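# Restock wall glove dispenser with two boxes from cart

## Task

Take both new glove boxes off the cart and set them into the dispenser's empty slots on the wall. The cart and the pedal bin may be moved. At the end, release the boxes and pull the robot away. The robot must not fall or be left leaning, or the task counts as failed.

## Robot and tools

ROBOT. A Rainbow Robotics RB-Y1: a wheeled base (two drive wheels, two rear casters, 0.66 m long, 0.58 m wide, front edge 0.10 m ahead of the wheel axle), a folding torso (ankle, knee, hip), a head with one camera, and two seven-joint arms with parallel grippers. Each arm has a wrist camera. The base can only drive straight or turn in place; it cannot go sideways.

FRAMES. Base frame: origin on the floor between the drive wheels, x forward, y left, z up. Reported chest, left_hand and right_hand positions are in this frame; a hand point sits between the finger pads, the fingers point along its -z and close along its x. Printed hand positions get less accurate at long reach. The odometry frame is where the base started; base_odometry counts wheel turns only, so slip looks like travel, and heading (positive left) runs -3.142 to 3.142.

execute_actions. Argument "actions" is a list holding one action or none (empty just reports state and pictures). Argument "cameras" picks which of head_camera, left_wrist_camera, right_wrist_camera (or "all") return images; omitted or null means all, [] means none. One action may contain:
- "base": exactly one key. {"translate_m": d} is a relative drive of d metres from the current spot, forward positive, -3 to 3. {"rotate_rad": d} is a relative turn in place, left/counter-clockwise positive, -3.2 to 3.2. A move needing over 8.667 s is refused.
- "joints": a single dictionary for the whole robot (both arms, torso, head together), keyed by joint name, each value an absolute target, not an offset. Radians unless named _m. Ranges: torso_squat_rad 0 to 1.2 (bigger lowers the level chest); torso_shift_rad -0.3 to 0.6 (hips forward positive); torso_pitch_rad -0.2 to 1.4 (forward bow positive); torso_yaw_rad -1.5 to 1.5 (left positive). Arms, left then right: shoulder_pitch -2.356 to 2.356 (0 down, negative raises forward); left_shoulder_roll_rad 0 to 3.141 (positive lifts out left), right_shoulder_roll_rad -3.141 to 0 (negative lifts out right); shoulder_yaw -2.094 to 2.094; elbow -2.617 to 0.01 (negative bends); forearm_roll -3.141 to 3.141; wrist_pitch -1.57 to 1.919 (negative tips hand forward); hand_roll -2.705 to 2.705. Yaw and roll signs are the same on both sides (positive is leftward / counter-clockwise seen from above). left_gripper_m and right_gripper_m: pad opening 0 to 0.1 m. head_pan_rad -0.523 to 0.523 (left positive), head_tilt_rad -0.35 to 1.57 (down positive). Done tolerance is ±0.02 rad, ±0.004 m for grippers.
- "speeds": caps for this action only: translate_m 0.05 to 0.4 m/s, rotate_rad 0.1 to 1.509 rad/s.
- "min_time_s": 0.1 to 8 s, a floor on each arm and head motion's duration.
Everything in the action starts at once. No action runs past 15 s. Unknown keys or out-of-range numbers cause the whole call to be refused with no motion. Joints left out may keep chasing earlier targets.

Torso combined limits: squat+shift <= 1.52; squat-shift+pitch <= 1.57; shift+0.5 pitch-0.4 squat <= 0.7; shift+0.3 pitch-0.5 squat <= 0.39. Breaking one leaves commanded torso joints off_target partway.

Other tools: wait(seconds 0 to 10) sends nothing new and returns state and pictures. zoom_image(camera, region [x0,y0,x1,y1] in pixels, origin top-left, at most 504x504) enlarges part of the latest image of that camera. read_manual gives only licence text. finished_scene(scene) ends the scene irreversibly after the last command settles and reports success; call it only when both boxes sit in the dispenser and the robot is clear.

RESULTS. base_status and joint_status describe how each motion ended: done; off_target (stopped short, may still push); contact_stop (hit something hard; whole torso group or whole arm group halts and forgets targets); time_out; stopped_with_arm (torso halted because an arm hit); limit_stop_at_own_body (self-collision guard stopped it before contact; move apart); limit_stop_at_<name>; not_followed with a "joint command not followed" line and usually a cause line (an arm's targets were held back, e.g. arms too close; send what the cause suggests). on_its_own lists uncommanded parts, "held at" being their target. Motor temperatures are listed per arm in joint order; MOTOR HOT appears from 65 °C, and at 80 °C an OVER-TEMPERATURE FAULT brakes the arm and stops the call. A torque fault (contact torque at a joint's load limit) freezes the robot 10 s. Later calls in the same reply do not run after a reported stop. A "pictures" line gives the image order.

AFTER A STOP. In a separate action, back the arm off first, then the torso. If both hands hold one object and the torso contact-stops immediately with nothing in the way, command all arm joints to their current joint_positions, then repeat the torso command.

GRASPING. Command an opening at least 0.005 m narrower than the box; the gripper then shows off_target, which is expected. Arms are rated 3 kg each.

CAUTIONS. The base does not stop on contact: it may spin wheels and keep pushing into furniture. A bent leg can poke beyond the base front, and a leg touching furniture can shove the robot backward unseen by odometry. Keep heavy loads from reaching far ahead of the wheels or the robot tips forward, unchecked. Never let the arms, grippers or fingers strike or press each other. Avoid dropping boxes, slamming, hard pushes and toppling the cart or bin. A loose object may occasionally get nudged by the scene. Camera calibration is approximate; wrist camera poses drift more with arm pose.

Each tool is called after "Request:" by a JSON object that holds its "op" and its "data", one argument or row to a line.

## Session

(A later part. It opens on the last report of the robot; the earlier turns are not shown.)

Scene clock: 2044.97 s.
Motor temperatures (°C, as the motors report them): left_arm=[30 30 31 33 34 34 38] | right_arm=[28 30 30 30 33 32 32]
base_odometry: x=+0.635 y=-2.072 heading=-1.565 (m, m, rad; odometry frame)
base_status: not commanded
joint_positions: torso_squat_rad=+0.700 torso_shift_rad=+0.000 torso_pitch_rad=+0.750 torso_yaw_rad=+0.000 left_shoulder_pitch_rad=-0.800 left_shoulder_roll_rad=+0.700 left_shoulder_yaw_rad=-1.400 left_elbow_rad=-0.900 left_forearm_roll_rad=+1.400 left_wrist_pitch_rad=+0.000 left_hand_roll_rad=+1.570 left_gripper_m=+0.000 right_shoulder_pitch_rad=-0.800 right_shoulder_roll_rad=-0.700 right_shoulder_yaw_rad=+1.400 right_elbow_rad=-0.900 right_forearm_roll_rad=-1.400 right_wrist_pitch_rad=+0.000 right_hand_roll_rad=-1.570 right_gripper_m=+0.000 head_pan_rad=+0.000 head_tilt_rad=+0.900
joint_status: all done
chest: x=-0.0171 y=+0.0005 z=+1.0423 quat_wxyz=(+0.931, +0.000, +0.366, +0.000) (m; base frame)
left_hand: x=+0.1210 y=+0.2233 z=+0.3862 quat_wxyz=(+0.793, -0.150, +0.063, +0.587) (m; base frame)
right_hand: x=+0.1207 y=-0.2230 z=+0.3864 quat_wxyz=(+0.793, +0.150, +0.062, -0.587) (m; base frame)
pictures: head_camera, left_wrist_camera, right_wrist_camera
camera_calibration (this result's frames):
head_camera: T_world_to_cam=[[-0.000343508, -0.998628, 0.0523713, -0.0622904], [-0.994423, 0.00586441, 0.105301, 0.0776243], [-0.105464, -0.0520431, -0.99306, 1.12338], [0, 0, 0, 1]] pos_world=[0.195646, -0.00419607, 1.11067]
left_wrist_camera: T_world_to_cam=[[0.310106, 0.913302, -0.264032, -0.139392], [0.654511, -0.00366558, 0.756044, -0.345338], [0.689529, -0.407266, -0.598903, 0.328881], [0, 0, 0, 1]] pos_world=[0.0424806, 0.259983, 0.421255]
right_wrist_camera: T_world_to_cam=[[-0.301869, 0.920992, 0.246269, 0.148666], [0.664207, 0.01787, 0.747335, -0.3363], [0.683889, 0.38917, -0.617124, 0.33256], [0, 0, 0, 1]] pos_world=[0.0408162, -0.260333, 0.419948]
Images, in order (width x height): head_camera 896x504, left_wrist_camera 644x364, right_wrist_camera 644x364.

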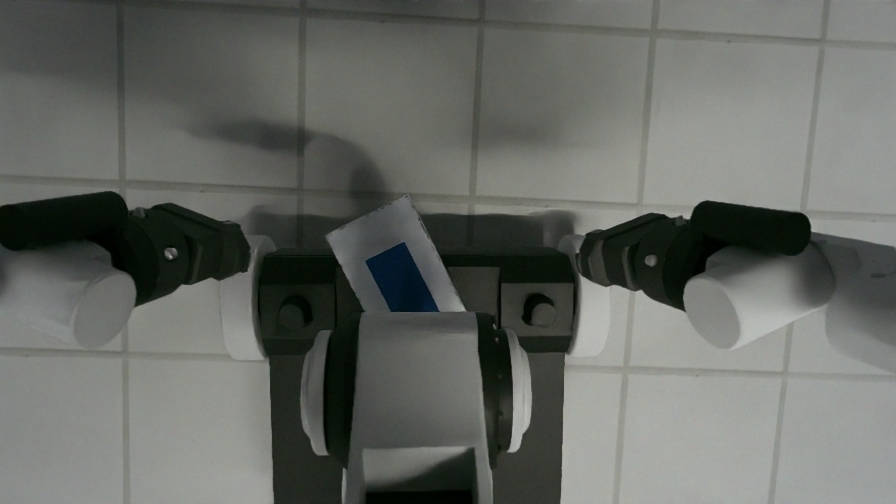

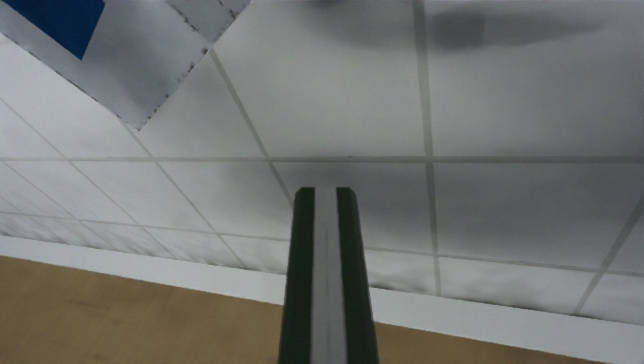

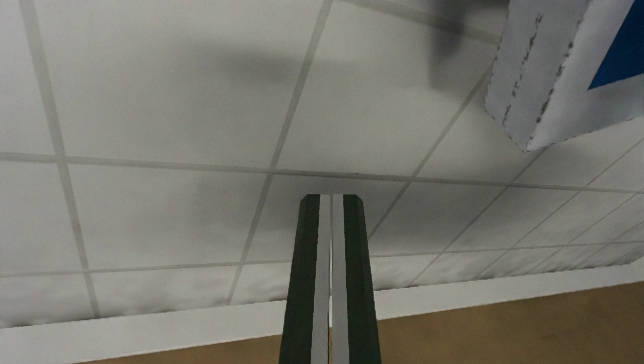

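Request:
{"op": "execute_actions", "data": {
  "actions": [
    {"joints":{"torso_squat_rad":0.9,"torso_pitch_rad":0.65,"left_shoulder_pitch_rad":-0.73,"right_shoulder_pitch_rad":-0.73,"left_hand_roll_rad":1.87,"right_hand_roll_rad":-1.87,"left_elbow_rad":-0.8,"right_elbow_rad":-0.8,"left_shoulder_roll_rad":0.65,"right_shoulder_roll_rad":-0.65}}
  ]
}}

Scene clock: 2063.67 s.
Motor temperatures (°C, as the motors report them): left_arm=[30 30 31 33 34 34 38] | right_arm=[28 30 30 30 33 32 32]
base_odometry: x=+0.635 y=-2.072 heading=-1.565 (m, m, rad; odometry frame)
base_status: not commanded
joint_positions: torso_squat_rad=+0.900 torso_shift_rad=+0.000 torso_pitch_rad=+0.650 torso_yaw_rad=+0.000 left_shoulder_pitch_rad=-0.730 left_shoulder_roll_rad=+0.650 left_shoulder_yaw_rad=-1.400 left_elbow_rad=-0.800 left_forearm_roll_rad=+1.400 left_wrist_pitch_rad=+0.000 left_hand_roll_rad=+1.870 left_gripper_m=+0.000 right_shoulder_pitch_rad=-0.730 right_shoulder_roll_rad=-0.650 right_shoulder_yaw_rad=+1.400 right_elbow_rad=-0.800 right_forearm_roll_rad=-1.400 right_wrist_pitch_rad=+0.000 right_hand_roll_rad=-1.870 right_gripper_m=+0.000 head_pan_rad=+0.000 head_tilt_rad=+0.900
joint_status: all done
chest: x=-0.0408 y=+0.0004 z=+0.9620 quat_wxyz=(+0.948, +0.000, +0.319, +0.000) (m; base frame)
left_hand: x=+0.1130 y=+0.2487 z=+0.3027 quat_wxyz=(+0.692, -0.128, +0.048, +0.709) (m; base frame)
right_hand: x=+0.1127 y=-0.2482 z=+0.3029 quat_wxyz=(+0.691, +0.128, +0.048, -0.709) (m; base frame)
pictures: head_camera, left_wrist_camera, right_wrist_camera
camera_calibration (this result's frames):
head_camera: T_world_to_cam=[[-0.00548163, -0.998628, 0.0520799, -0.0580935], [-0.999968, 0.00577383, 0.00546194, 0.158356], [-0.00575515, -0.0520483, -0.998628, 1.05053], [0, 0, 0, 1]] pos_world=[0.164078, -0.00424984, 1.05125]
left_wrist_camera: T_world_to_cam=[[-0.00332667, 0.971424, -0.237329, -0.169256], [0.665177, 0.17936, 0.724824, -0.314173], [0.746678, -0.155455, -0.646765, 0.240143], [0, 0, 0, 1]] pos_world=[0.0291078, 0.258101, 0.342867]
right_wrist_camera: T_world_to_cam=[[0.0124133, 0.975587, 0.21926, 0.176371], [0.6782, -0.169346, 0.715099, -0.306398], [0.734773, 0.139826, -0.663745, 0.242864], [0, 0, 0, 1]] pos_world=[0.0271601, -0.257911, 0.341634]
Images, in order (width x height): head_camera 896x504, left_wrist_camera 644x364, right_wrist_camera 644x364.

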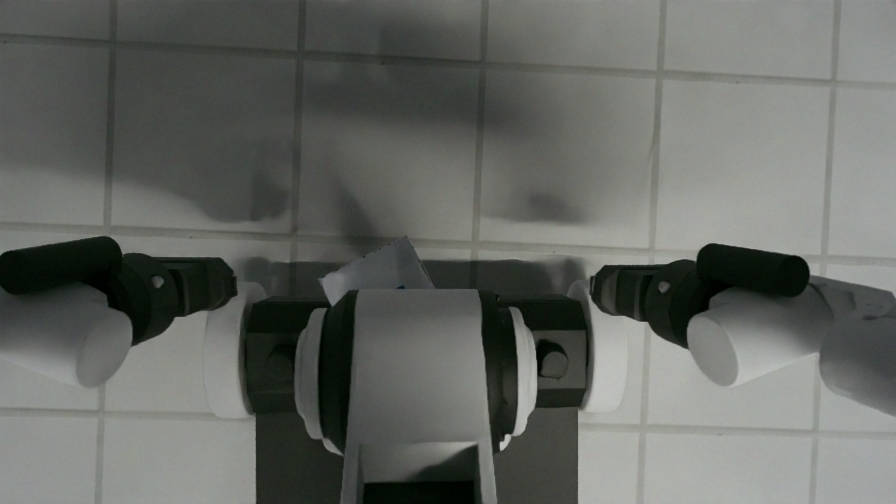

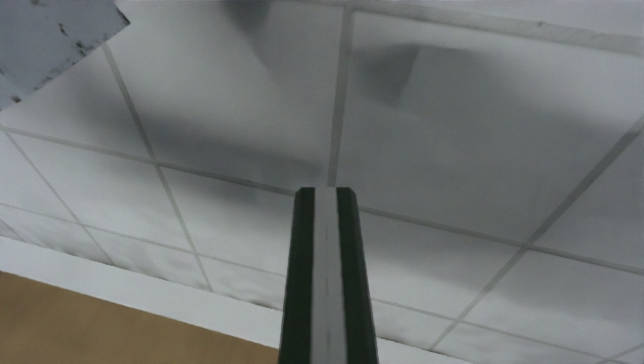

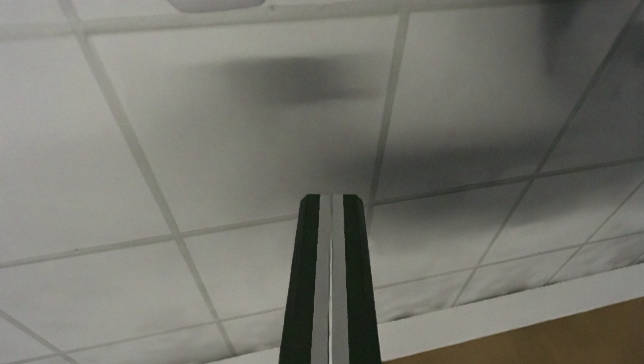

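Request:
{"op": "execute_actions", "data": {
  "actions": [
    {"joints":{"left_shoulder_roll_rad":0.38,"left_elbow_rad":-0.85,"right_shoulder_roll_rad":-0.45},"min_time_s":2}
  ]
}}

Scene clock: 2072.03 s.
Motor temperatures (°C, as the motors report them): left_arm=[29 30 31 33 34 34 38] | right_arm=[28 30 30 30 33 32 32]
base_odometry: x=+0.635 y=-2.072 heading=-1.565 (m, m, rad; odometry frame)
base_status: not commanded
joint_positions: torso_squat_rad=+0.900 torso_shift_rad=+0.000 torso_pitch_rad=+0.650 torso_yaw_rad=+0.000 left_shoulder_pitch_rad=-0.730 left_shoulder_roll_rad=+0.452 left_shoulder_yaw_rad=-1.400 left_elbow_rad=-0.832 left_forearm_roll_rad=+1.400 left_wrist_pitch_rad=+0.000 left_hand_roll_rad=+1.870 left_gripper_m=+0.000 right_shoulder_pitch_rad=-0.730 right_shoulder_roll_rad=-0.450 right_shoulder_yaw_rad=+1.400 right_elbow_rad=-0.800 right_forearm_roll_rad=-1.400 right_wrist_pitch_rad=+0.000 right_hand_roll_rad=-1.870 right_gripper_m=+0.000 head_pan_rad=+0.000 head_tilt_rad=+0.900
joint_status: left_shoulder_roll_rad limit_stop_at_own_body (moved -0.199 of -0.270); left_elbow_rad limit_stop_at_own_body (moved -0.032 of -0.050); the others done
on_its_own: left_shoulder_roll_rad is held at +0.452, not at your +0.380, since a limit_stop_at_own_body
chest: x=-0.0408 y=+0.0004 z=+0.9620 quat_wxyz=(+0.948, +0.000, +0.319, +0.000) (m; base frame)
left_hand: x=+0.0781 y=+0.0938 z=+0.3127 quat_wxyz=(+0.676, -0.188, +0.145, +0.698) (m; base frame)
right_hand: x=+0.0793 y=-0.1068 z=+0.3070 quat_wxyz=(+0.678, +0.178, +0.133, -0.701) (m; base frame)
pictures: head_camera, left_wrist_camera, right_wrist_camera
camera_calibration (this result's frames):
head_camera: T_world_to_cam=[[-0.00551139, -0.998628, 0.0520674, -0.0580961], [-0.999968, 0.00580419, 0.005474, 0.158347], [-0.0057687, -0.0520355, -0.998629, 1.05053], [0, 0, 0, 1]] pos_world=[0.164082, -0.00427081, 1.05124]
left_wrist_camera: T_world_to_cam=[[-0.00699803, 0.894177, -0.447659, 0.0567833], [0.701346, 0.32349, 0.635191, -0.258658], [0.712786, -0.309519, -0.629392, 0.26023], [0, 0, 0, 1]] pos_world=[-0.00368221, 0.113445, 0.353504]
right_wrist_camera: T_world_to_cam=[[0.0175598, 0.915079, 0.402892, -0.0253365], [0.711357, -0.294598, 0.638109, -0.255153], [0.702612, 0.275395, -0.656121, 0.265046], [0, 0, 0, 1]] pos_world=[-0.00427437, -0.124975, 0.346926]
Images, in order (width x height): head_camera 896x504, left_wrist_camera 644x364, right_wrist_camera 644x364.

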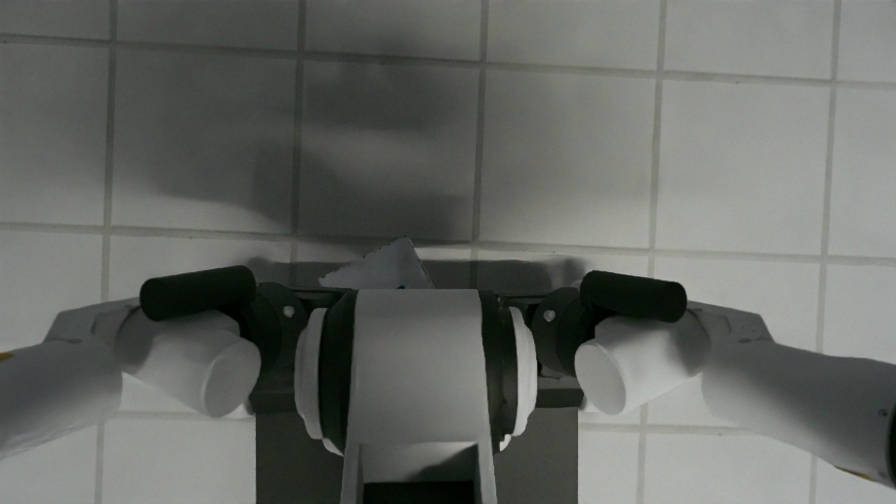

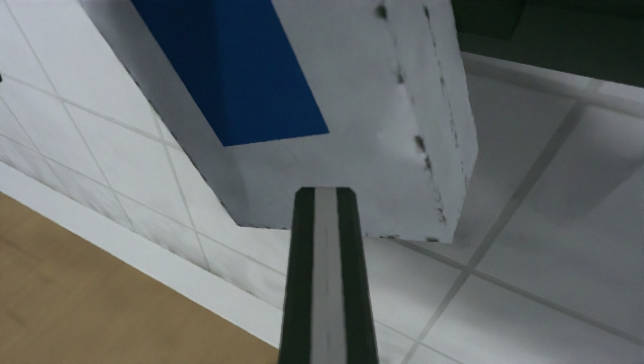

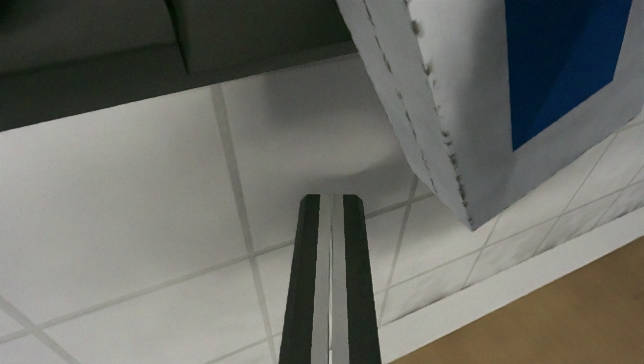

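Request:
{"op": "execute_actions", "data": {
  "actions": [
    {"joints":{"left_shoulder_roll_rad":0.6,"right_shoulder_roll_rad":-0.6,"left_elbow_rad":-0.6,"right_elbow_rad":-0.6,"left_shoulder_pitch_rad":-0.9,"right_shoulder_pitch_rad":-0.9}}
  ],
  "cameras": []
}}

Request:
{"op": "execute_actions", "data": {
  "actions": [
    {"joints":{"torso_squat_rad":0.8,"torso_pitch_rad":0.77,"left_shoulder_roll_rad":0.45,"right_shoulder_roll_rad":-0.45}}
  ]
}}

Scene clock: 2083.07 s.
Motor temperatures (°C, as the motors report them): left_arm=[29 30 31 33 34 34 38] | right_arm=[28 30 30 30 33 32 32]
base_odometry: x=+0.635 y=-2.072 heading=-1.565 (m, m, rad; odometry frame)
base_status: not commanded
joint_positions: torso_squat_rad=+0.900 torso_shift_rad=+0.000 torso_pitch_rad=+0.650 torso_yaw_rad=+0.000 left_shoulder_pitch_rad=-0.900 left_shoulder_roll_rad=+0.600 left_shoulder_yaw_rad=-1.400 left_elbow_rad=-0.600 left_forearm_roll_rad=+1.400 left_wrist_pitch_rad=+0.000 left_hand_roll_rad=+1.870 left_gripper_m=+0.000 right_shoulder_pitch_rad=-0.900 right_shoulder_roll_rad=-0.600 right_shoulder_yaw_rad=+1.400 right_elbow_rad=-0.600 right_forearm_roll_rad=-1.400 right_wrist_pitch_rad=+0.000 right_hand_roll_rad=-1.870 right_gripper_m=+0.000 head_pan_rad=+0.000 head_tilt_rad=+0.900
joint_status: all done
chest: x=-0.0408 y=+0.0004 z=+0.9620 quat_wxyz=(+0.948, +0.000, +0.319, +0.000) (m; base frame)
left_hand: x=+0.2335 y=+0.2763 z=+0.3132 quat_wxyz=(+0.702, -0.148, -0.049, +0.694) (m; base frame)
right_hand: x=+0.2333 y=-0.2760 z=+0.3134 quat_wxyz=(+0.702, +0.148, -0.049, -0.695) (m; base frame)
pictures: none
No camera images: the call's "cameras" was empty. Leave "cameras" out to get every camera's image.

Scene clock: 2084.23 s.
Motor temperatures (°C, as the motors report them): left_arm=[29 30 31 32 34 34 38] | right_arm=[28 30 30 30 33 32 32]
base_odometry: x=+0.635 y=-2.072 heading=-1.565 (m, m, rad; odometry frame)
base_status: not commanded
joint_positions: torso_squat_rad=+0.800 torso_shift_rad=+0.000 torso_pitch_rad=+0.769 torso_yaw_rad=+0.000 left_shoulder_pitch_rad=-0.900 left_shoulder_roll_rad=+0.450 left_shoulder_yaw_rad=-1.400 left_elbow_rad=-0.600 left_forearm_roll_rad=+1.400 left_wrist_pitch_rad=+0.000 left_hand_roll_rad=+1.870 left_gripper_m=+0.000 right_shoulder_pitch_rad=-0.900 right_shoulder_roll_rad=-0.450 right_shoulder_yaw_rad=+1.400 right_elbow_rad=-0.600 right_forearm_roll_rad=-1.400 right_wrist_pitch_rad=+0.000 right_hand_roll_rad=-1.870 right_gripper_m=+0.000 head_pan_rad=+0.000 head_tilt_rad=+0.900
joint_status: all done
chest: x=-0.0127 y=+0.0004 z=+0.9905 quat_wxyz=(+0.927, +0.000, +0.375, +0.000) (m; base frame)
left_hand: x=+0.1526 y=+0.1678 z=+0.3084 quat_wxyz=(+0.700, -0.143, +0.059, +0.697) (m; base frame)
right_hand: x=+0.1524 y=-0.1675 z=+0.3085 quat_wxyz=(+0.700, +0.143, +0.058, -0.698) (m; base frame)
pictures: head_camera, left_wrist_camera, right_wrist_camera
camera_calibration (this result's frames):
head_camera: T_world_to_cam=[[0.000637137, -0.998627, 0.0523814, -0.0596241], [-0.992187, 0.00590355, 0.124617, 0.0683707], [-0.124755, -0.0520515, -0.990821, 1.06988], [0, 0, 0, 1]] pos_world=[0.201347, -0.00425709, 1.05466]
left_wrist_camera: T_world_to_cam=[[0.0274968, 0.962249, -0.270778, -0.0820277], [0.663534, 0.185028, 0.724905, -0.330814], [0.747641, -0.199603, -0.633397, 0.204836], [0, 0, 0, 1]] pos_world=[0.0686179, 0.181027, 0.347341]
right_wrist_camera: T_world_to_cam=[[-0.0182023, 0.967353, 0.252778, 0.0887798], [0.676193, -0.174322, 0.715804, -0.324439], [0.7365, 0.183956, -0.650944, 0.209341], [0, 0, 0, 1]] pos_world=[0.0668197, -0.180948, 0.346063]
Images, in order (width x height): head_camera 896x504, left_wrist_camera 644x364, right_wrist_camera 644x364.

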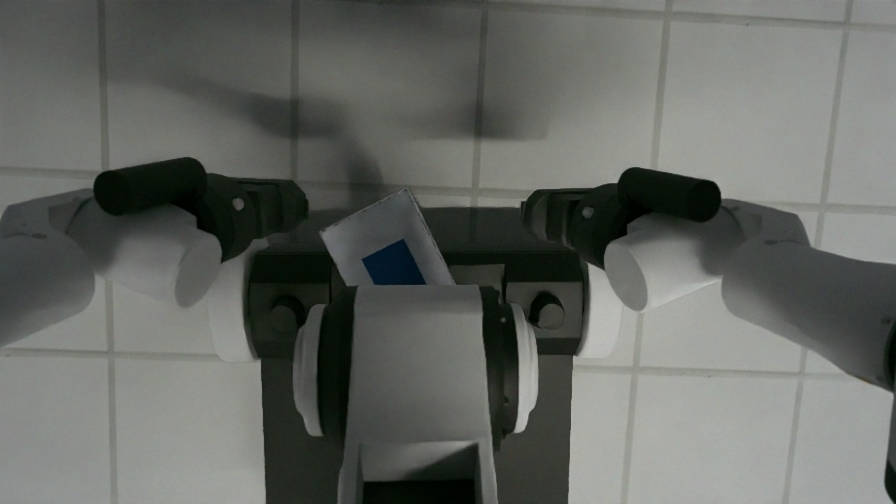

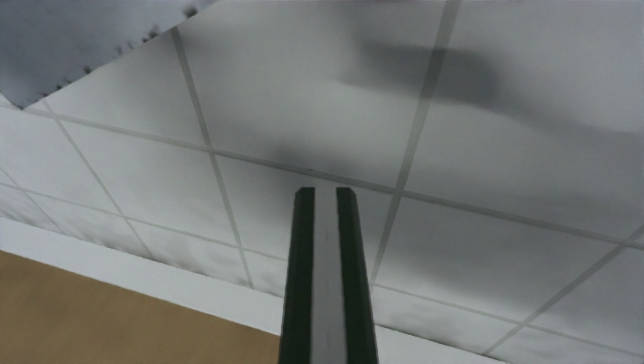

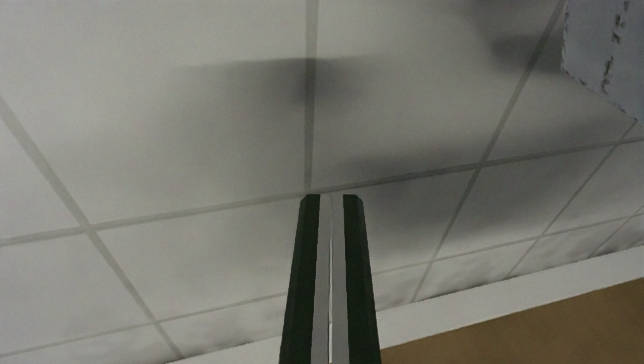

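Request:
{"op": "execute_actions", "data": {
  "actions": [
    {"joints":{"left_shoulder_roll_rad":0.35,"right_shoulder_roll_rad":-0.4,"left_shoulder_pitch_rad":-0.93,"right_shoulder_pitch_rad":-0.93},"min_time_s":2}
  ]
}}

Scene clock: 2090.53 s.
Motor temperatures (°C, as the motors report them): left_arm=[29 30 31 32 34 34 38] | right_arm=[28 30 30 30 33 32 32]
base_odometry: x=+0.635 y=-2.072 heading=-1.565 (m, m, rad; odometry frame)
base_status: not commanded
joint_positions: torso_squat_rad=+0.800 torso_shift_rad=+0.000 torso_pitch_rad=+0.769 torso_yaw_rad=+0.000 left_shoulder_pitch_rad=-0.930 left_shoulder_roll_rad=+0.350 left_shoulder_yaw_rad=-1.400 left_elbow_rad=-0.600 left_forearm_roll_rad=+1.400 left_wrist_pitch_rad=+0.000 left_hand_roll_rad=+1.870 left_gripper_m=+0.000 right_shoulder_pitch_rad=-0.930 right_shoulder_roll_rad=-0.400 right_shoulder_yaw_rad=+1.400 right_elbow_rad=-0.600 right_forearm_roll_rad=-1.400 right_wrist_pitch_rad=+0.000 right_hand_roll_rad=-1.870 right_gripper_m=+0.000 head_pan_rad=+0.000 head_tilt_rad=+0.900
joint_status: all done
chest: x=-0.0127 y=+0.0004 z=+0.9905 quat_wxyz=(+0.927, +0.000, +0.375, +0.000) (m; base frame)
left_hand: x=+0.1514 y=+0.0907 z=+0.3178 quat_wxyz=(+0.698, -0.178, +0.095, +0.687) (m; base frame)
right_hand: x=+0.1620 y=-0.1260 z=+0.3141 quat_wxyz=(+0.700, +0.166, +0.073, -0.690) (m; base frame)
pictures: head_camera, left_wrist_camera, right_wrist_camera
camera_calibration (this result's frames):
head_camera: T_world_to_cam=[[0.000636956, -0.998627, 0.0523815, -0.0596243], [-0.992187, 0.00590376, 0.124617, 0.0683705], [-0.124755, -0.0520516, -0.990821, 1.06988], [0, 0, 0, 1]] pos_world=[0.201347, -0.00425718, 1.05466]
left_wrist_camera: T_world_to_cam=[[0.044997, 0.928963, -0.367429, 0.0258415], [0.666974, 0.245882, 0.70334, -0.321778], [0.743721, -0.276714, -0.60853, 0.195944], [0, 0, 0, 1]] pos_world=[0.067727, 0.109334, 0.355052]
right_wrist_camera: T_world_to_cam=[[-0.0344191, 0.951886, 0.304514, 0.031854], [0.66834, -0.204618, 0.71516, -0.330079], [0.743059, 0.228134, -0.62914, 0.195907], [0, 0, 0, 1]] pos_world=[0.0761308, -0.142555, 0.349613]
Images, in order (width x height): head_camera 896x504, left_wrist_camera 644x364, right_wrist_camera 644x364.

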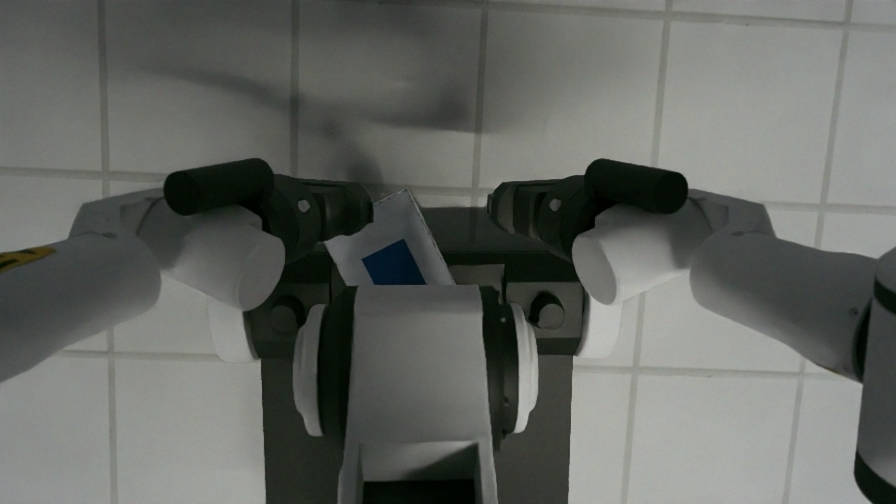

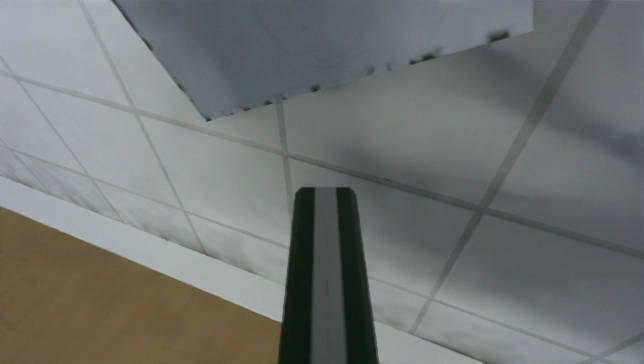

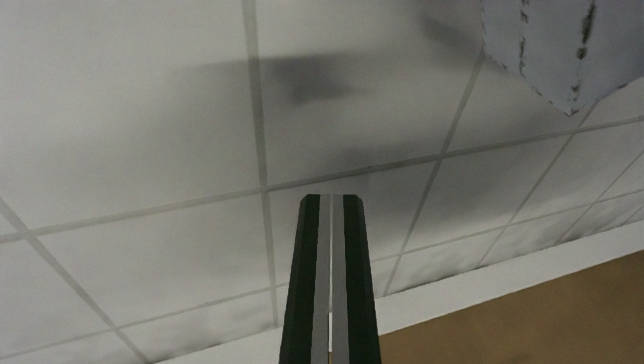

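Request:
{"op": "execute_actions", "data": {
  "actions": [
    {"joints":{"left_shoulder_roll_rad":0.4,"left_shoulder_pitch_rad":-0.96,"left_hand_roll_rad":0.8,"right_shoulder_roll_rad":-0.6},"min_time_s":1.5}
  ],
  "cameras": []
}}

Request:
{"op": "execute_actions", "data": {
  "actions": [
    {"joints":{"left_shoulder_roll_rad":0.31,"left_shoulder_pitch_rad":-0.95},"min_time_s":2}
  ],
  "cameras": ["head_camera","left_wrist_camera"]
}}

Scene clock: 2106.13 s.
Motor temperatures (°C, as the motors report them): left_arm=[29 30 31 32 34 34 38] | right_arm=[28 30 30 30 33 32 32]
base_odometry: x=+0.635 y=-2.072 heading=-1.565 (m, m, rad; odometry frame)
base_status: not commanded
joint_positions: torso_squat_rad=+0.800 torso_shift_rad=+0.000 torso_pitch_rad=+0.769 torso_yaw_rad=+0.000 left_shoulder_pitch_rad=-0.960 left_shoulder_roll_rad=+0.400 left_shoulder_yaw_rad=-1.400 left_elbow_rad=-0.600 left_forearm_roll_rad=+1.400 left_wrist_pitch_rad=+0.000 left_hand_roll_rad=+0.800 left_gripper_m=+0.000 right_shoulder_pitch_rad=-0.930 right_shoulder_roll_rad=-0.600 right_shoulder_yaw_rad=+1.400 right_elbow_rad=-0.600 right_forearm_roll_rad=-1.400 right_wrist_pitch_rad=+0.000 right_hand_roll_rad=-1.870 right_gripper_m=+0.000 head_pan_rad=+0.000 head_tilt_rad=+0.900
joint_status: all done
chest: x=-0.0127 y=+0.0004 z=+0.9905 quat_wxyz=(+0.927, +0.000, +0.375, +0.000) (m; base frame)
left_hand: x=+0.1820 y=+0.1197 z=+0.3184 quat_wxyz=(+0.954, -0.188, -0.033, +0.231) (m; base frame)
right_hand: x=+0.2027 y=-0.2693 z=+0.3176 quat_wxyz=(+0.706, +0.119, -0.014, -0.698) (m; base frame)
pictures: none
No camera images: the call's "cameras" was empty. Leave "cameras" out to get every camera's image.

Scene clock: 2108.43 s.
Motor temperatures (°C, as the motors report them): left_arm=[29 30 31 32 34 34 38] | right_arm=[28 30 30 30 33 32 32]
base_odometry: x=+0.635 y=-2.072 heading=-1.565 (m, m, rad; odometry frame)
base_status: not commanded
joint_positions: torso_squat_rad=+0.800 torso_shift_rad=+0.000 torso_pitch_rad=+0.769 torso_yaw_rad=+0.000 left_shoulder_pitch_rad=-0.951 left_shoulder_roll_rad=+0.310 left_shoulder_yaw_rad=-1.400 left_elbow_rad=-0.600 left_forearm_roll_rad=+1.400 left_wrist_pitch_rad=+0.000 left_hand_roll_rad=+0.800 left_gripper_m=+0.000 right_shoulder_pitch_rad=-0.930 right_shoulder_roll_rad=-0.600 right_shoulder_yaw_rad=+1.400 right_elbow_rad=-0.600 right_forearm_roll_rad=-1.400 right_wrist_pitch_rad=+0.000 right_hand_roll_rad=-1.870 right_gripper_m=+0.000 head_pan_rad=+0.000 head_tilt_rad=+0.900
joint_status: all done
chest: x=-0.0127 y=+0.0004 z=+0.9905 quat_wxyz=(+0.927, +0.000, +0.375, +0.000) (m; base frame)
left_hand: x=+0.1562 y=+0.0582 z=+0.3251 quat_wxyz=(+0.947, -0.223, -0.007, +0.230) (m; base frame)
right_hand: x=+0.2027 y=-0.2693 z=+0.3176 quat_wxyz=(+0.706, +0.119, -0.014, -0.698) (m; base frame)
pictures: head_camera, left_wrist_camera
camera_calibration (this result's frames):
head_camera: T_world_to_cam=[[0.000635191, -0.998627, 0.0523811, -0.0596244], [-0.992192, 0.00590358, 0.124581, 0.068395], [-0.12472, -0.0520512, -0.990826, 1.06989], [0, 0, 0, 1]] pos_world=[0.201335, -0.00425732, 1.05468]
left_wrist_camera: T_world_to_cam=[[0.89693, 0.43548, -0.0766445, -0.140428], [0.23397, -0.320332, 0.917957, -0.291256], [0.3752, -0.841276, -0.389205, 0.206963], [0, 0, 0, 1]] pos_world=[0.116446, 0.141968, 0.337149]
Images, in order (width x height): head_camera 896x504, left_wrist_camera 644x364.

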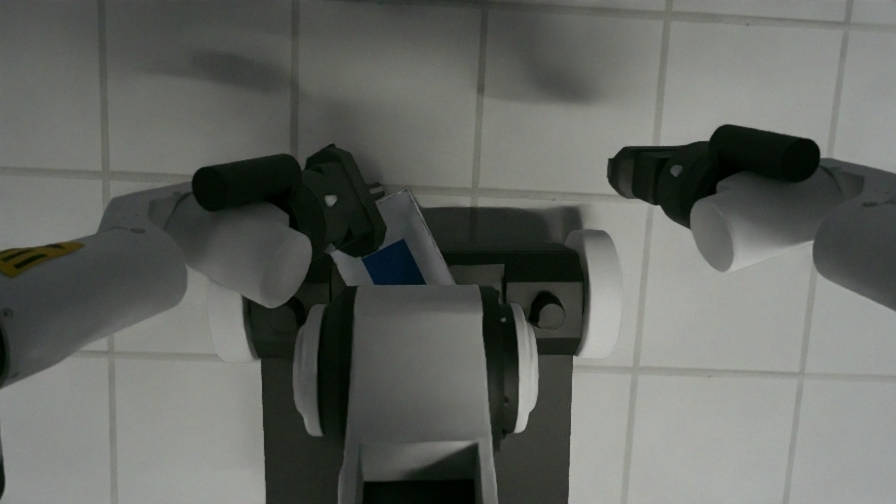

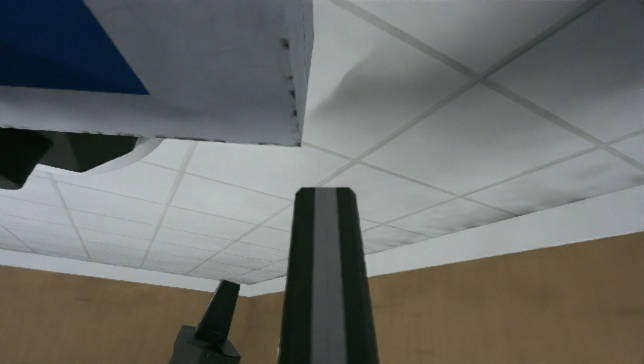

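Request:
{"op": "execute_actions", "data": {
  "actions": [
    {"joints":{"left_shoulder_pitch_rad":-0.87,"left_shoulder_roll_rad":0.33},"min_time_s":2}
  ],
  "cameras": ["head_camera","left_wrist_camera"]
}}

Scene clock: 2115.40 s.
Motor temperatures (°C, as the motors report them): left_arm=[29 30 31 32 34 34 38] | right_arm=[28 30 30 30 33 32 32]
base_odometry: x=+0.635 y=-2.072 heading=-1.565 (m, m, rad; odometry frame)
base_status: not commanded
joint_positions: torso_squat_rad=+0.800 torso_shift_rad=+0.000 torso_pitch_rad=+0.769 torso_yaw_rad=+0.000 left_shoulder_pitch_rad=-0.871 left_shoulder_roll_rad=+0.330 left_shoulder_yaw_rad=-1.400 left_elbow_rad=-0.600 left_forearm_roll_rad=+1.400 left_wrist_pitch_rad=+0.000 left_hand_roll_rad=+0.800 left_gripper_m=+0.000 right_shoulder_pitch_rad=-0.930 right_shoulder_roll_rad=-0.600 right_shoulder_yaw_rad=+1.400 right_elbow_rad=-0.600 right_forearm_roll_rad=-1.400 right_wrist_pitch_rad=+0.000 right_hand_roll_rad=-1.870 right_gripper_m=+0.000 head_pan_rad=+0.000 head_tilt_rad=+0.900
joint_status: all done
chest: x=-0.0127 y=+0.0004 z=+0.9905 quat_wxyz=(+0.927, +0.000, +0.375, +0.000) (m; base frame)
left_hand: x=+0.1084 y=+0.0875 z=+0.3133 quat_wxyz=(+0.948, -0.197, +0.020, +0.247) (m; base frame)
right_hand: x=+0.2027 y=-0.2693 z=+0.3176 quat_wxyz=(+0.706, +0.119, -0.014, -0.698) (m; base frame)
pictures: head_camera, left_wrist_camera
camera_calibration (this result's frames):
head_camera: T_world_to_cam=[[0.000635234, -0.998627, 0.0523814, -0.0596246], [-0.992192, 0.0059036, 0.124582, 0.0683949], [-0.12472, -0.0520515, -0.990826, 1.06989], [0, 0, 0, 1]] pos_world=[0.201335, -0.00425713, 1.05468]
left_wrist_camera: T_world_to_cam=[[0.880268, 0.458488, -0.122136, -0.0971107], [0.304428, -0.34831, 0.886569, -0.255229], [0.36394, -0.8176, -0.446183, 0.261938], [0, 0, 0, 1]] pos_world=[0.0678528, 0.169785, 0.33129]
Images, in order (width x height): head_camera 896x504, left_wrist_camera 644x364.

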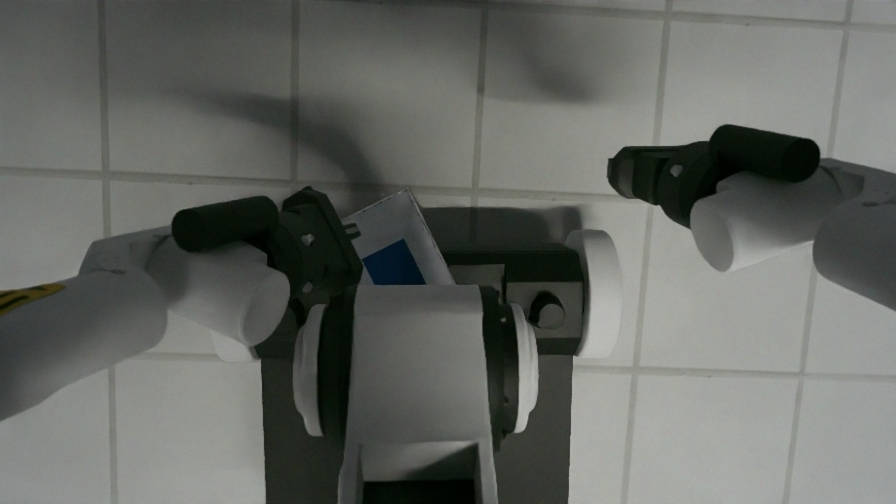

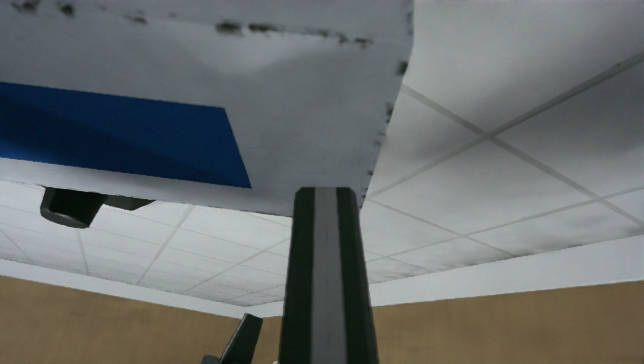

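Request:
{"op": "execute_actions", "data": {
  "actions": [
    {"joints":{"left_shoulder_pitch_rad":-1.0,"left_shoulder_roll_rad":0.4,"left_elbow_rad":-0.5},"min_time_s":1.5}
  ],
  "cameras": []
}}

Request:
{"op": "execute_actions", "data": {
  "actions": [
    {"joints":{"torso_squat_rad":0.92,"torso_pitch_rad":0.65,"left_shoulder_pitch_rad":-0.9,"left_shoulder_roll_rad":0.3,"left_elbow_rad":-0.45}}
  ],
  "cameras": ["head_camera","left_wrist_camera"]
}}

Scene clock: 2126.87 s.
Motor temperatures (°C, as the motors report them): left_arm=[29 30 31 32 34 34 38] | right_arm=[28 30 30 30 33 32 32]
base_odometry: x=+0.635 y=-2.072 heading=-1.565 (m, m, rad; odometry frame)
base_status: not commanded
joint_positions: torso_squat_rad=+0.800 torso_shift_rad=+0.000 torso_pitch_rad=+0.769 torso_yaw_rad=+0.000 left_shoulder_pitch_rad=-1.000 left_shoulder_roll_rad=+0.400 left_shoulder_yaw_rad=-1.400 left_elbow_rad=-0.500 left_forearm_roll_rad=+1.400 left_wrist_pitch_rad=+0.000 left_hand_roll_rad=+0.800 left_gripper_m=+0.000 right_shoulder_pitch_rad=-0.930 right_shoulder_roll_rad=-0.600 right_shoulder_yaw_rad=+1.400 right_elbow_rad=-0.600 right_forearm_roll_rad=-1.400 right_wrist_pitch_rad=+0.000 right_hand_roll_rad=-1.870 right_gripper_m=+0.000 head_pan_rad=+0.000 head_tilt_rad=+0.900
joint_status: all done
chest: x=-0.0127 y=+0.0004 z=+0.9905 quat_wxyz=(+0.927, +0.000, +0.375, +0.000) (m; base frame)
left_hand: x=+0.2169 y=+0.1580 z=+0.3148 quat_wxyz=(+0.959, -0.152, -0.068, +0.230) (m; base frame)
right_hand: x=+0.2027 y=-0.2693 z=+0.3176 quat_wxyz=(+0.706, +0.119, -0.014, -0.698) (m; base frame)
pictures: none
No camera images: the call's "cameras" was empty. Leave "cameras" out to get every camera's image.

Scene clock: 2128.07 s.
Motor temperatures (°C, as the motors report them): left_arm=[29 30 31 32 34 34 38] | right_arm=[28 30 30 30 33 32 32]
base_odometry: x=+0.635 y=-2.072 heading=-1.565 (m, m, rad; odometry frame)
base_status: not commanded
joint_positions: torso_squat_rad=+0.920 torso_shift_rad=+0.000 torso_pitch_rad=+0.649 torso_yaw_rad=+0.000 left_shoulder_pitch_rad=-0.900 left_shoulder_roll_rad=+0.300 left_shoulder_yaw_rad=-1.400 left_elbow_rad=-0.450 left_forearm_roll_rad=+1.400 left_wrist_pitch_rad=+0.000 left_hand_roll_rad=+0.800 left_gripper_m=+0.000 right_shoulder_pitch_rad=-0.930 right_shoulder_roll_rad=-0.600 right_shoulder_yaw_rad=+1.400 right_elbow_rad=-0.600 right_forearm_roll_rad=-1.400 right_wrist_pitch_rad=+0.000 right_hand_roll_rad=-1.870 right_gripper_m=+0.000 head_pan_rad=+0.000 head_tilt_rad=+0.900
joint_status: all done
chest: x=-0.0410 y=+0.0004 z=+0.9511 quat_wxyz=(+0.948, +0.000, +0.319, +0.000) (m; base frame)
left_hand: x=+0.1847 y=+0.1304 z=+0.2826 quat_wxyz=(+0.955, -0.163, -0.069, +0.239) (m; base frame)
right_hand: x=+0.2537 y=-0.2693 z=+0.3089 quat_wxyz=(+0.704, +0.160, -0.056, -0.690) (m; base frame)
pictures: head_camera, left_wrist_camera
camera_calibration (this result's frames):
head_camera: T_world_to_cam=[[-0.00554003, -0.998627, 0.0520865, -0.0575505], [-0.999972, 0.00579604, 0.00476516, 0.158889], [-0.00506051, -0.0520586, -0.998631, 1.03965], [0, 0, 0, 1]] pos_world=[0.163827, -0.00426973, 1.04047]
left_wrist_camera: T_world_to_cam=[[0.877663, 0.474603, 0.0667845, -0.242751], [0.173235, -0.444059, 0.879091, -0.197566], [0.446876, -0.759976, -0.471952, 0.239991], [0, 0, 0, 1]] pos_world=[0.140032, 0.209867, 0.303155]
Images, in order (width x height): head_camera 896x504, left_wrist_camera 644x364.

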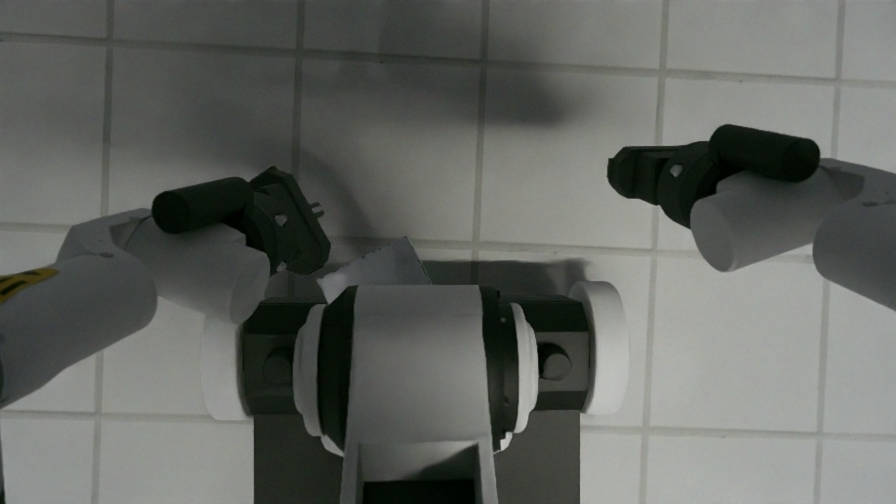

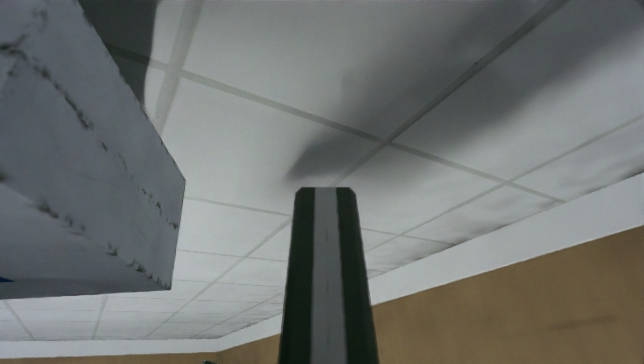

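Request:
{"op": "execute_actions", "data": {
  "actions": [
    {"joints":{"torso_squat_rad":1.0,"torso_pitch_rad":0.57,"left_shoulder_pitch_rad":-0.86,"left_shoulder_roll_rad":0.2,"left_elbow_rad":-0.45},"min_time_s":1.5}
  ],
  "cameras": ["head_camera","left_wrist_camera"]
}}

Scene clock: 2133.17 s.
Motor temperatures (°C, as the motors report them): left_arm=[29 30 31 32 34 34 38] | right_arm=[28 30 30 30 33 32 32]
base_odometry: x=+0.635 y=-2.072 heading=-1.565 (m, m, rad; odometry frame)
base_status: not commanded
joint_positions: torso_squat_rad=+1.000 torso_shift_rad=+0.000 torso_pitch_rad=+0.569 torso_yaw_rad=+0.000 left_shoulder_pitch_rad=-0.880 left_shoulder_roll_rad=+0.248 left_shoulder_yaw_rad=-1.400 left_elbow_rad=-0.450 left_forearm_roll_rad=+1.400 left_wrist_pitch_rad=+0.000 left_hand_roll_rad=+0.800 left_gripper_m=+0.000 right_shoulder_pitch_rad=-0.930 right_shoulder_roll_rad=-0.600 right_shoulder_yaw_rad=+1.400 right_elbow_rad=-0.600 right_forearm_roll_rad=-1.400 right_wrist_pitch_rad=+0.000 right_hand_roll_rad=-1.870 right_gripper_m=+0.000 head_pan_rad=+0.000 head_tilt_rad=+0.900
joint_status: left_shoulder_pitch_rad limit_stop_at_own_body (moved +0.020 of +0.040); left_shoulder_roll_rad limit_stop_at_own_body (moved -0.052 of -0.100); the others done
on_its_own: left_shoulder_pitch_rad is held at -0.880, not at your -0.860, since a limit_stop_at_own_body; left_shoulder_roll_rad is held at +0.248, not at your +0.200, since a limit_stop_at_own_body
chest: x=-0.0613 y=+0.0004 z=+0.9194 quat_wxyz=(+0.960, +0.000, +0.281, +0.000) (m; base frame)
left_hand: x=+0.1929 y=+0.0964 z=+0.2687 quat_wxyz=(+0.950, -0.190, -0.086, +0.233) (m; base frame)
right_hand: x=+0.2838 y=-0.2694 z=+0.3028 quat_wxyz=(+0.701, +0.188, -0.084, -0.683) (m; base frame)
pictures: head_camera, left_wrist_camera
camera_calibration (this result's frames):
head_camera: T_world_to_cam=[[-0.00962576, -0.998628, 0.0514717, -0.0557295], [-0.997158, 0.00574003, -0.075114, 0.212373], [0.0747155, -0.0520485, -0.995846, 1.01021], [0, 0, 0, 1]] pos_world=[0.135755, -0.00429238, 1.02483]
left_wrist_camera: T_world_to_cam=[[0.877274, 0.471996, 0.0872417, -0.238059], [0.127859, -0.404983, 0.90534, -0.203839], [0.462648, -0.783076, -0.41563, 0.187936], [0, 0, 0, 1]] pos_world=[0.147958, 0.17698, 0.283424]
Images, in order (width x height): head_camera 896x504, left_wrist_camera 644x364.

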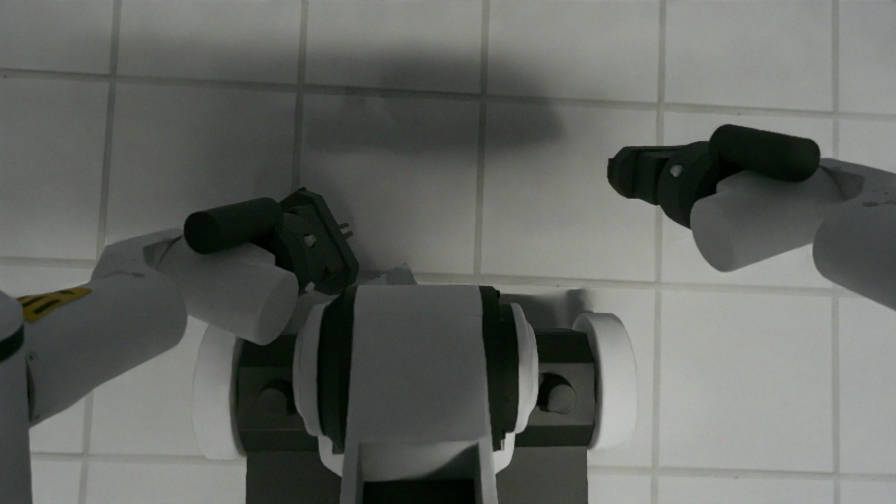

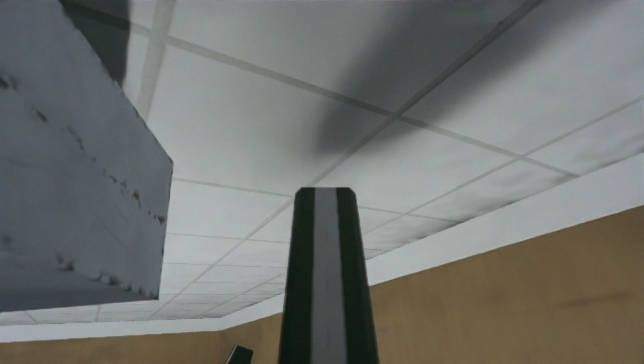

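Request:
{"op": "execute_actions", "data": {
  "actions": [
    {"joints":{"left_shoulder_roll_rad":0.6,"left_shoulder_pitch_rad":-1.0}}
  ],
  "cameras": []
}}

Request:
{"op": "execute_actions", "data": {
  "actions": [
    {"joints":{"torso_squat_rad":0,"torso_pitch_rad":0,"left_shoulder_pitch_rad":0.1,"left_shoulder_roll_rad":0.3,"left_shoulder_yaw_rad":0,"left_elbow_rad":0,"left_forearm_roll_rad":0,"left_hand_roll_rad":0,"right_shoulder_pitch_rad":0.1,"right_shoulder_roll_rad":-0.3,"right_shoulder_yaw_rad":0,"right_elbow_rad":0,"right_forearm_roll_rad":0,"right_hand_roll_rad":0,"head_tilt_rad":1.3},"min_time_s":4}
  ],
  "cameras": []
}}

Request:
{"op": "execute_actions", "data": {
  "actions": [
    {"base":{"translate_m":0.75},"speeds":{"translate_m":0.2}}
  ]
}}

Scene clock: 2173.53 s.
Motor temperatures (°C, as the motors report them): left_arm=[29 29 31 32 34 34 38] | right_arm=[28 30 30 30 33 32 32]
base_odometry: x=+0.635 y=-2.072 heading=-1.565 (m, m, rad; odometry frame)
base_status: not commanded
joint_positions: torso_squat_rad=+1.000 torso_shift_rad=+0.000 torso_pitch_rad=+0.569 torso_yaw_rad=+0.000 left_shoulder_pitch_rad=-1.000 left_shoulder_roll_rad=+0.600 left_shoulder_yaw_rad=-1.400 left_elbow_rad=-0.450 left_forearm_roll_rad=+1.400 left_wrist_pitch_rad=+0.000 left_hand_roll_rad=+0.800 left_gripper_m=+0.000 right_shoulder_pitch_rad=-0.930 right_shoulder_roll_rad=-0.600 right_shoulder_yaw_rad=+1.400 right_elbow_rad=-0.600 right_forearm_roll_rad=-1.400 right_wrist_pitch_rad=+0.000 right_hand_roll_rad=-1.870 right_gripper_m=+0.000 head_pan_rad=+0.000 head_tilt_rad=+0.900
joint_status: all done
chest: x=-0.0613 y=+0.0004 z=+0.9194 quat_wxyz=(+0.960, +0.000, +0.281, +0.000) (m; base frame)
left_hand: x=+0.3394 y=+0.3271 z=+0.3261 quat_wxyz=(+0.943, -0.067, -0.225, +0.234) (m; base frame)
right_hand: x=+0.2838 y=-0.2694 z=+0.3028 quat_wxyz=(+0.701, +0.188, -0.084, -0.683) (m; base frame)
pictures: none
No camera images: the call's "cameras" was empty. Leave "cameras" out to get every camera's image.

Scene clock: 2177.90 s.
Motor temperatures (°C, as the motors report them): left_arm=[29 30 31 32 34 34 38] | right_arm=[28 30 30 30 33 32 32]
base_odometry: x=+0.635 y=-2.072 heading=-1.565 (m, m, rad; odometry frame)
base_status: not commanded
joint_positions: torso_squat_rad=+0.000 torso_shift_rad=+0.000 torso_pitch_rad=+0.000 torso_yaw_rad=+0.000 left_shoulder_pitch_rad=+0.100 left_shoulder_roll_rad=+0.300 left_shoulder_yaw_rad=+0.000 left_elbow_rad=+0.000 left_forearm_roll_rad=+0.000 left_wrist_pitch_rad=+0.000 left_hand_roll_rad=+0.000 left_gripper_m=+0.000 right_shoulder_pitch_rad=+0.100 right_shoulder_roll_rad=-0.300 right_shoulder_yaw_rad=+0.000 right_elbow_rad=+0.000 right_forearm_roll_rad=+0.000 right_wrist_pitch_rad=+0.000 right_hand_roll_rad=+0.000 right_gripper_m=+0.000 head_pan_rad=+0.000 head_tilt_rad=+1.300
joint_status: all done
chest: x=-0.2280 y=+0.0007 z=+1.2899 quat_wxyz=(+1.000, +0.000, +0.000, +0.000) (m; base frame)
left_hand: x=-0.3039 y=+0.4449 z=+0.6450 quat_wxyz=(+0.988, +0.149, +0.049, +0.010) (m; base frame)
right_hand: x=-0.3038 y=-0.4436 z=+0.6451 quat_wxyz=(+0.988, -0.149, +0.049, -0.010) (m; base frame)
pictures: none
No camera images: the call's "cameras" was empty. Leave "cameras" out to get every camera's image.

Scene clock: 2182.90 s.
Motor temperatures (°C, as the motors report them): left_arm=[29 30 31 32 34 34 38] | right_arm=[28 30 30 30 33 32 32]
base_odometry: x=+0.640 y=-2.822 heading=-1.565 (m, m, rad; odometry frame)
base_status: done
joint_positions: torso_squat_rad=+0.000 torso_shift_rad=+0.000 torso_pitch_rad=+0.000 torso_yaw_rad=+0.000 left_shoulder_pitch_rad=+0.100 left_shoulder_roll_rad=+0.300 left_shoulder_yaw_rad=+0.000 left_elbow_rad=+0.000 left_forearm_roll_rad=+0.000 left_wrist_pitch_rad=+0.000 left_hand_roll_rad=+0.000 left_gripper_m=+0.000 right_shoulder_pitch_rad=+0.100 right_shoulder_roll_rad=-0.300 right_shoulder_yaw_rad=+0.000 right_elbow_rad=+0.000 right_forearm_roll_rad=+0.000 right_wrist_pitch_rad=+0.000 right_hand_roll_rad=+0.000 right_gripper_m=+0.000 head_pan_rad=+0.000 head_tilt_rad=+1.300
joint_status: not commanded
chest: x=-0.2280 y=+0.0007 z=+1.2899 quat_wxyz=(+1.000, +0.000, +0.000, +0.000) (m; base frame)
left_hand: x=-0.3040 y=+0.4449 z=+0.6450 quat_wxyz=(+0.988, +0.149, +0.049, +0.010) (m; base frame)
right_hand: x=-0.3039 y=-0.4436 z=+0.6452 quat_wxyz=(+0.988, -0.149, +0.049, -0.010) (m; base frame)
pictures: head_camera, left_wrist_camera, right_wrist_camera
camera_calibration (this result's frames):
head_camera: T_world_to_cam=[[-0.0177184, -0.998638, 0.0490811, -0.077382], [-0.970308, 0.00533107, -0.241814, 0.227131], [0.241222, -0.0519083, -0.969081, 1.43711], [0, 0, 0, 1]] pos_world=[-0.127648, -0.00388938, 1.4514]
left_wrist_camera: T_world_to_cam=[[0.995983, 0.022715, -0.0866187, 0.348685], [0.056577, -0.909395, 0.412068, 0.181018], [-0.0694104, -0.415313, -0.907027, 0.838791], [0, 0, 0, 1]] pos_world=[-0.299304, 0.505057, 0.716417]
right_wrist_camera: T_world_to_cam=[[-0.997512, 0.0231958, 0.0665716, -0.333849], [0.0477859, 0.916746, 0.396602, 0.193965], [-0.0518298, 0.398796, -0.915574, 0.84176], [0, 0, 0, 1]] pos_world=[-0.298659, -0.505763, 0.715991]
Images, in order (width x height): head_camera 896x504, left_wrist_camera 644x364, right_wrist_camera 644x364.

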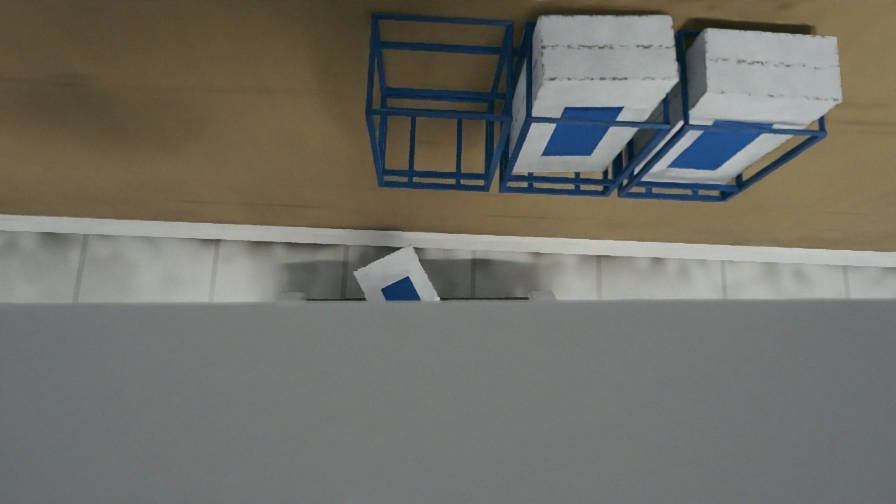

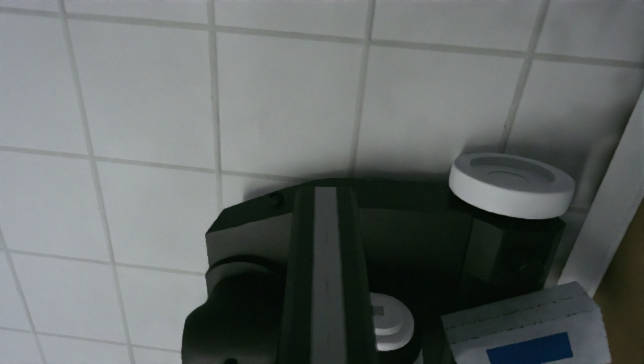

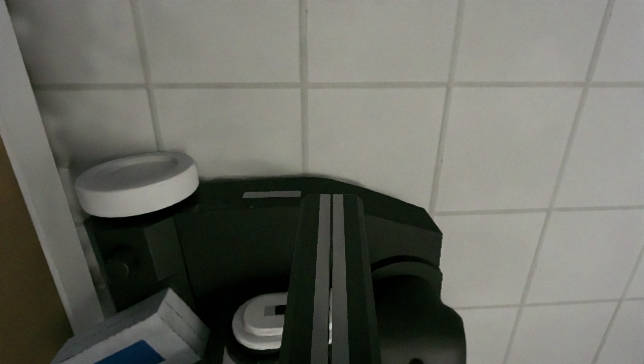

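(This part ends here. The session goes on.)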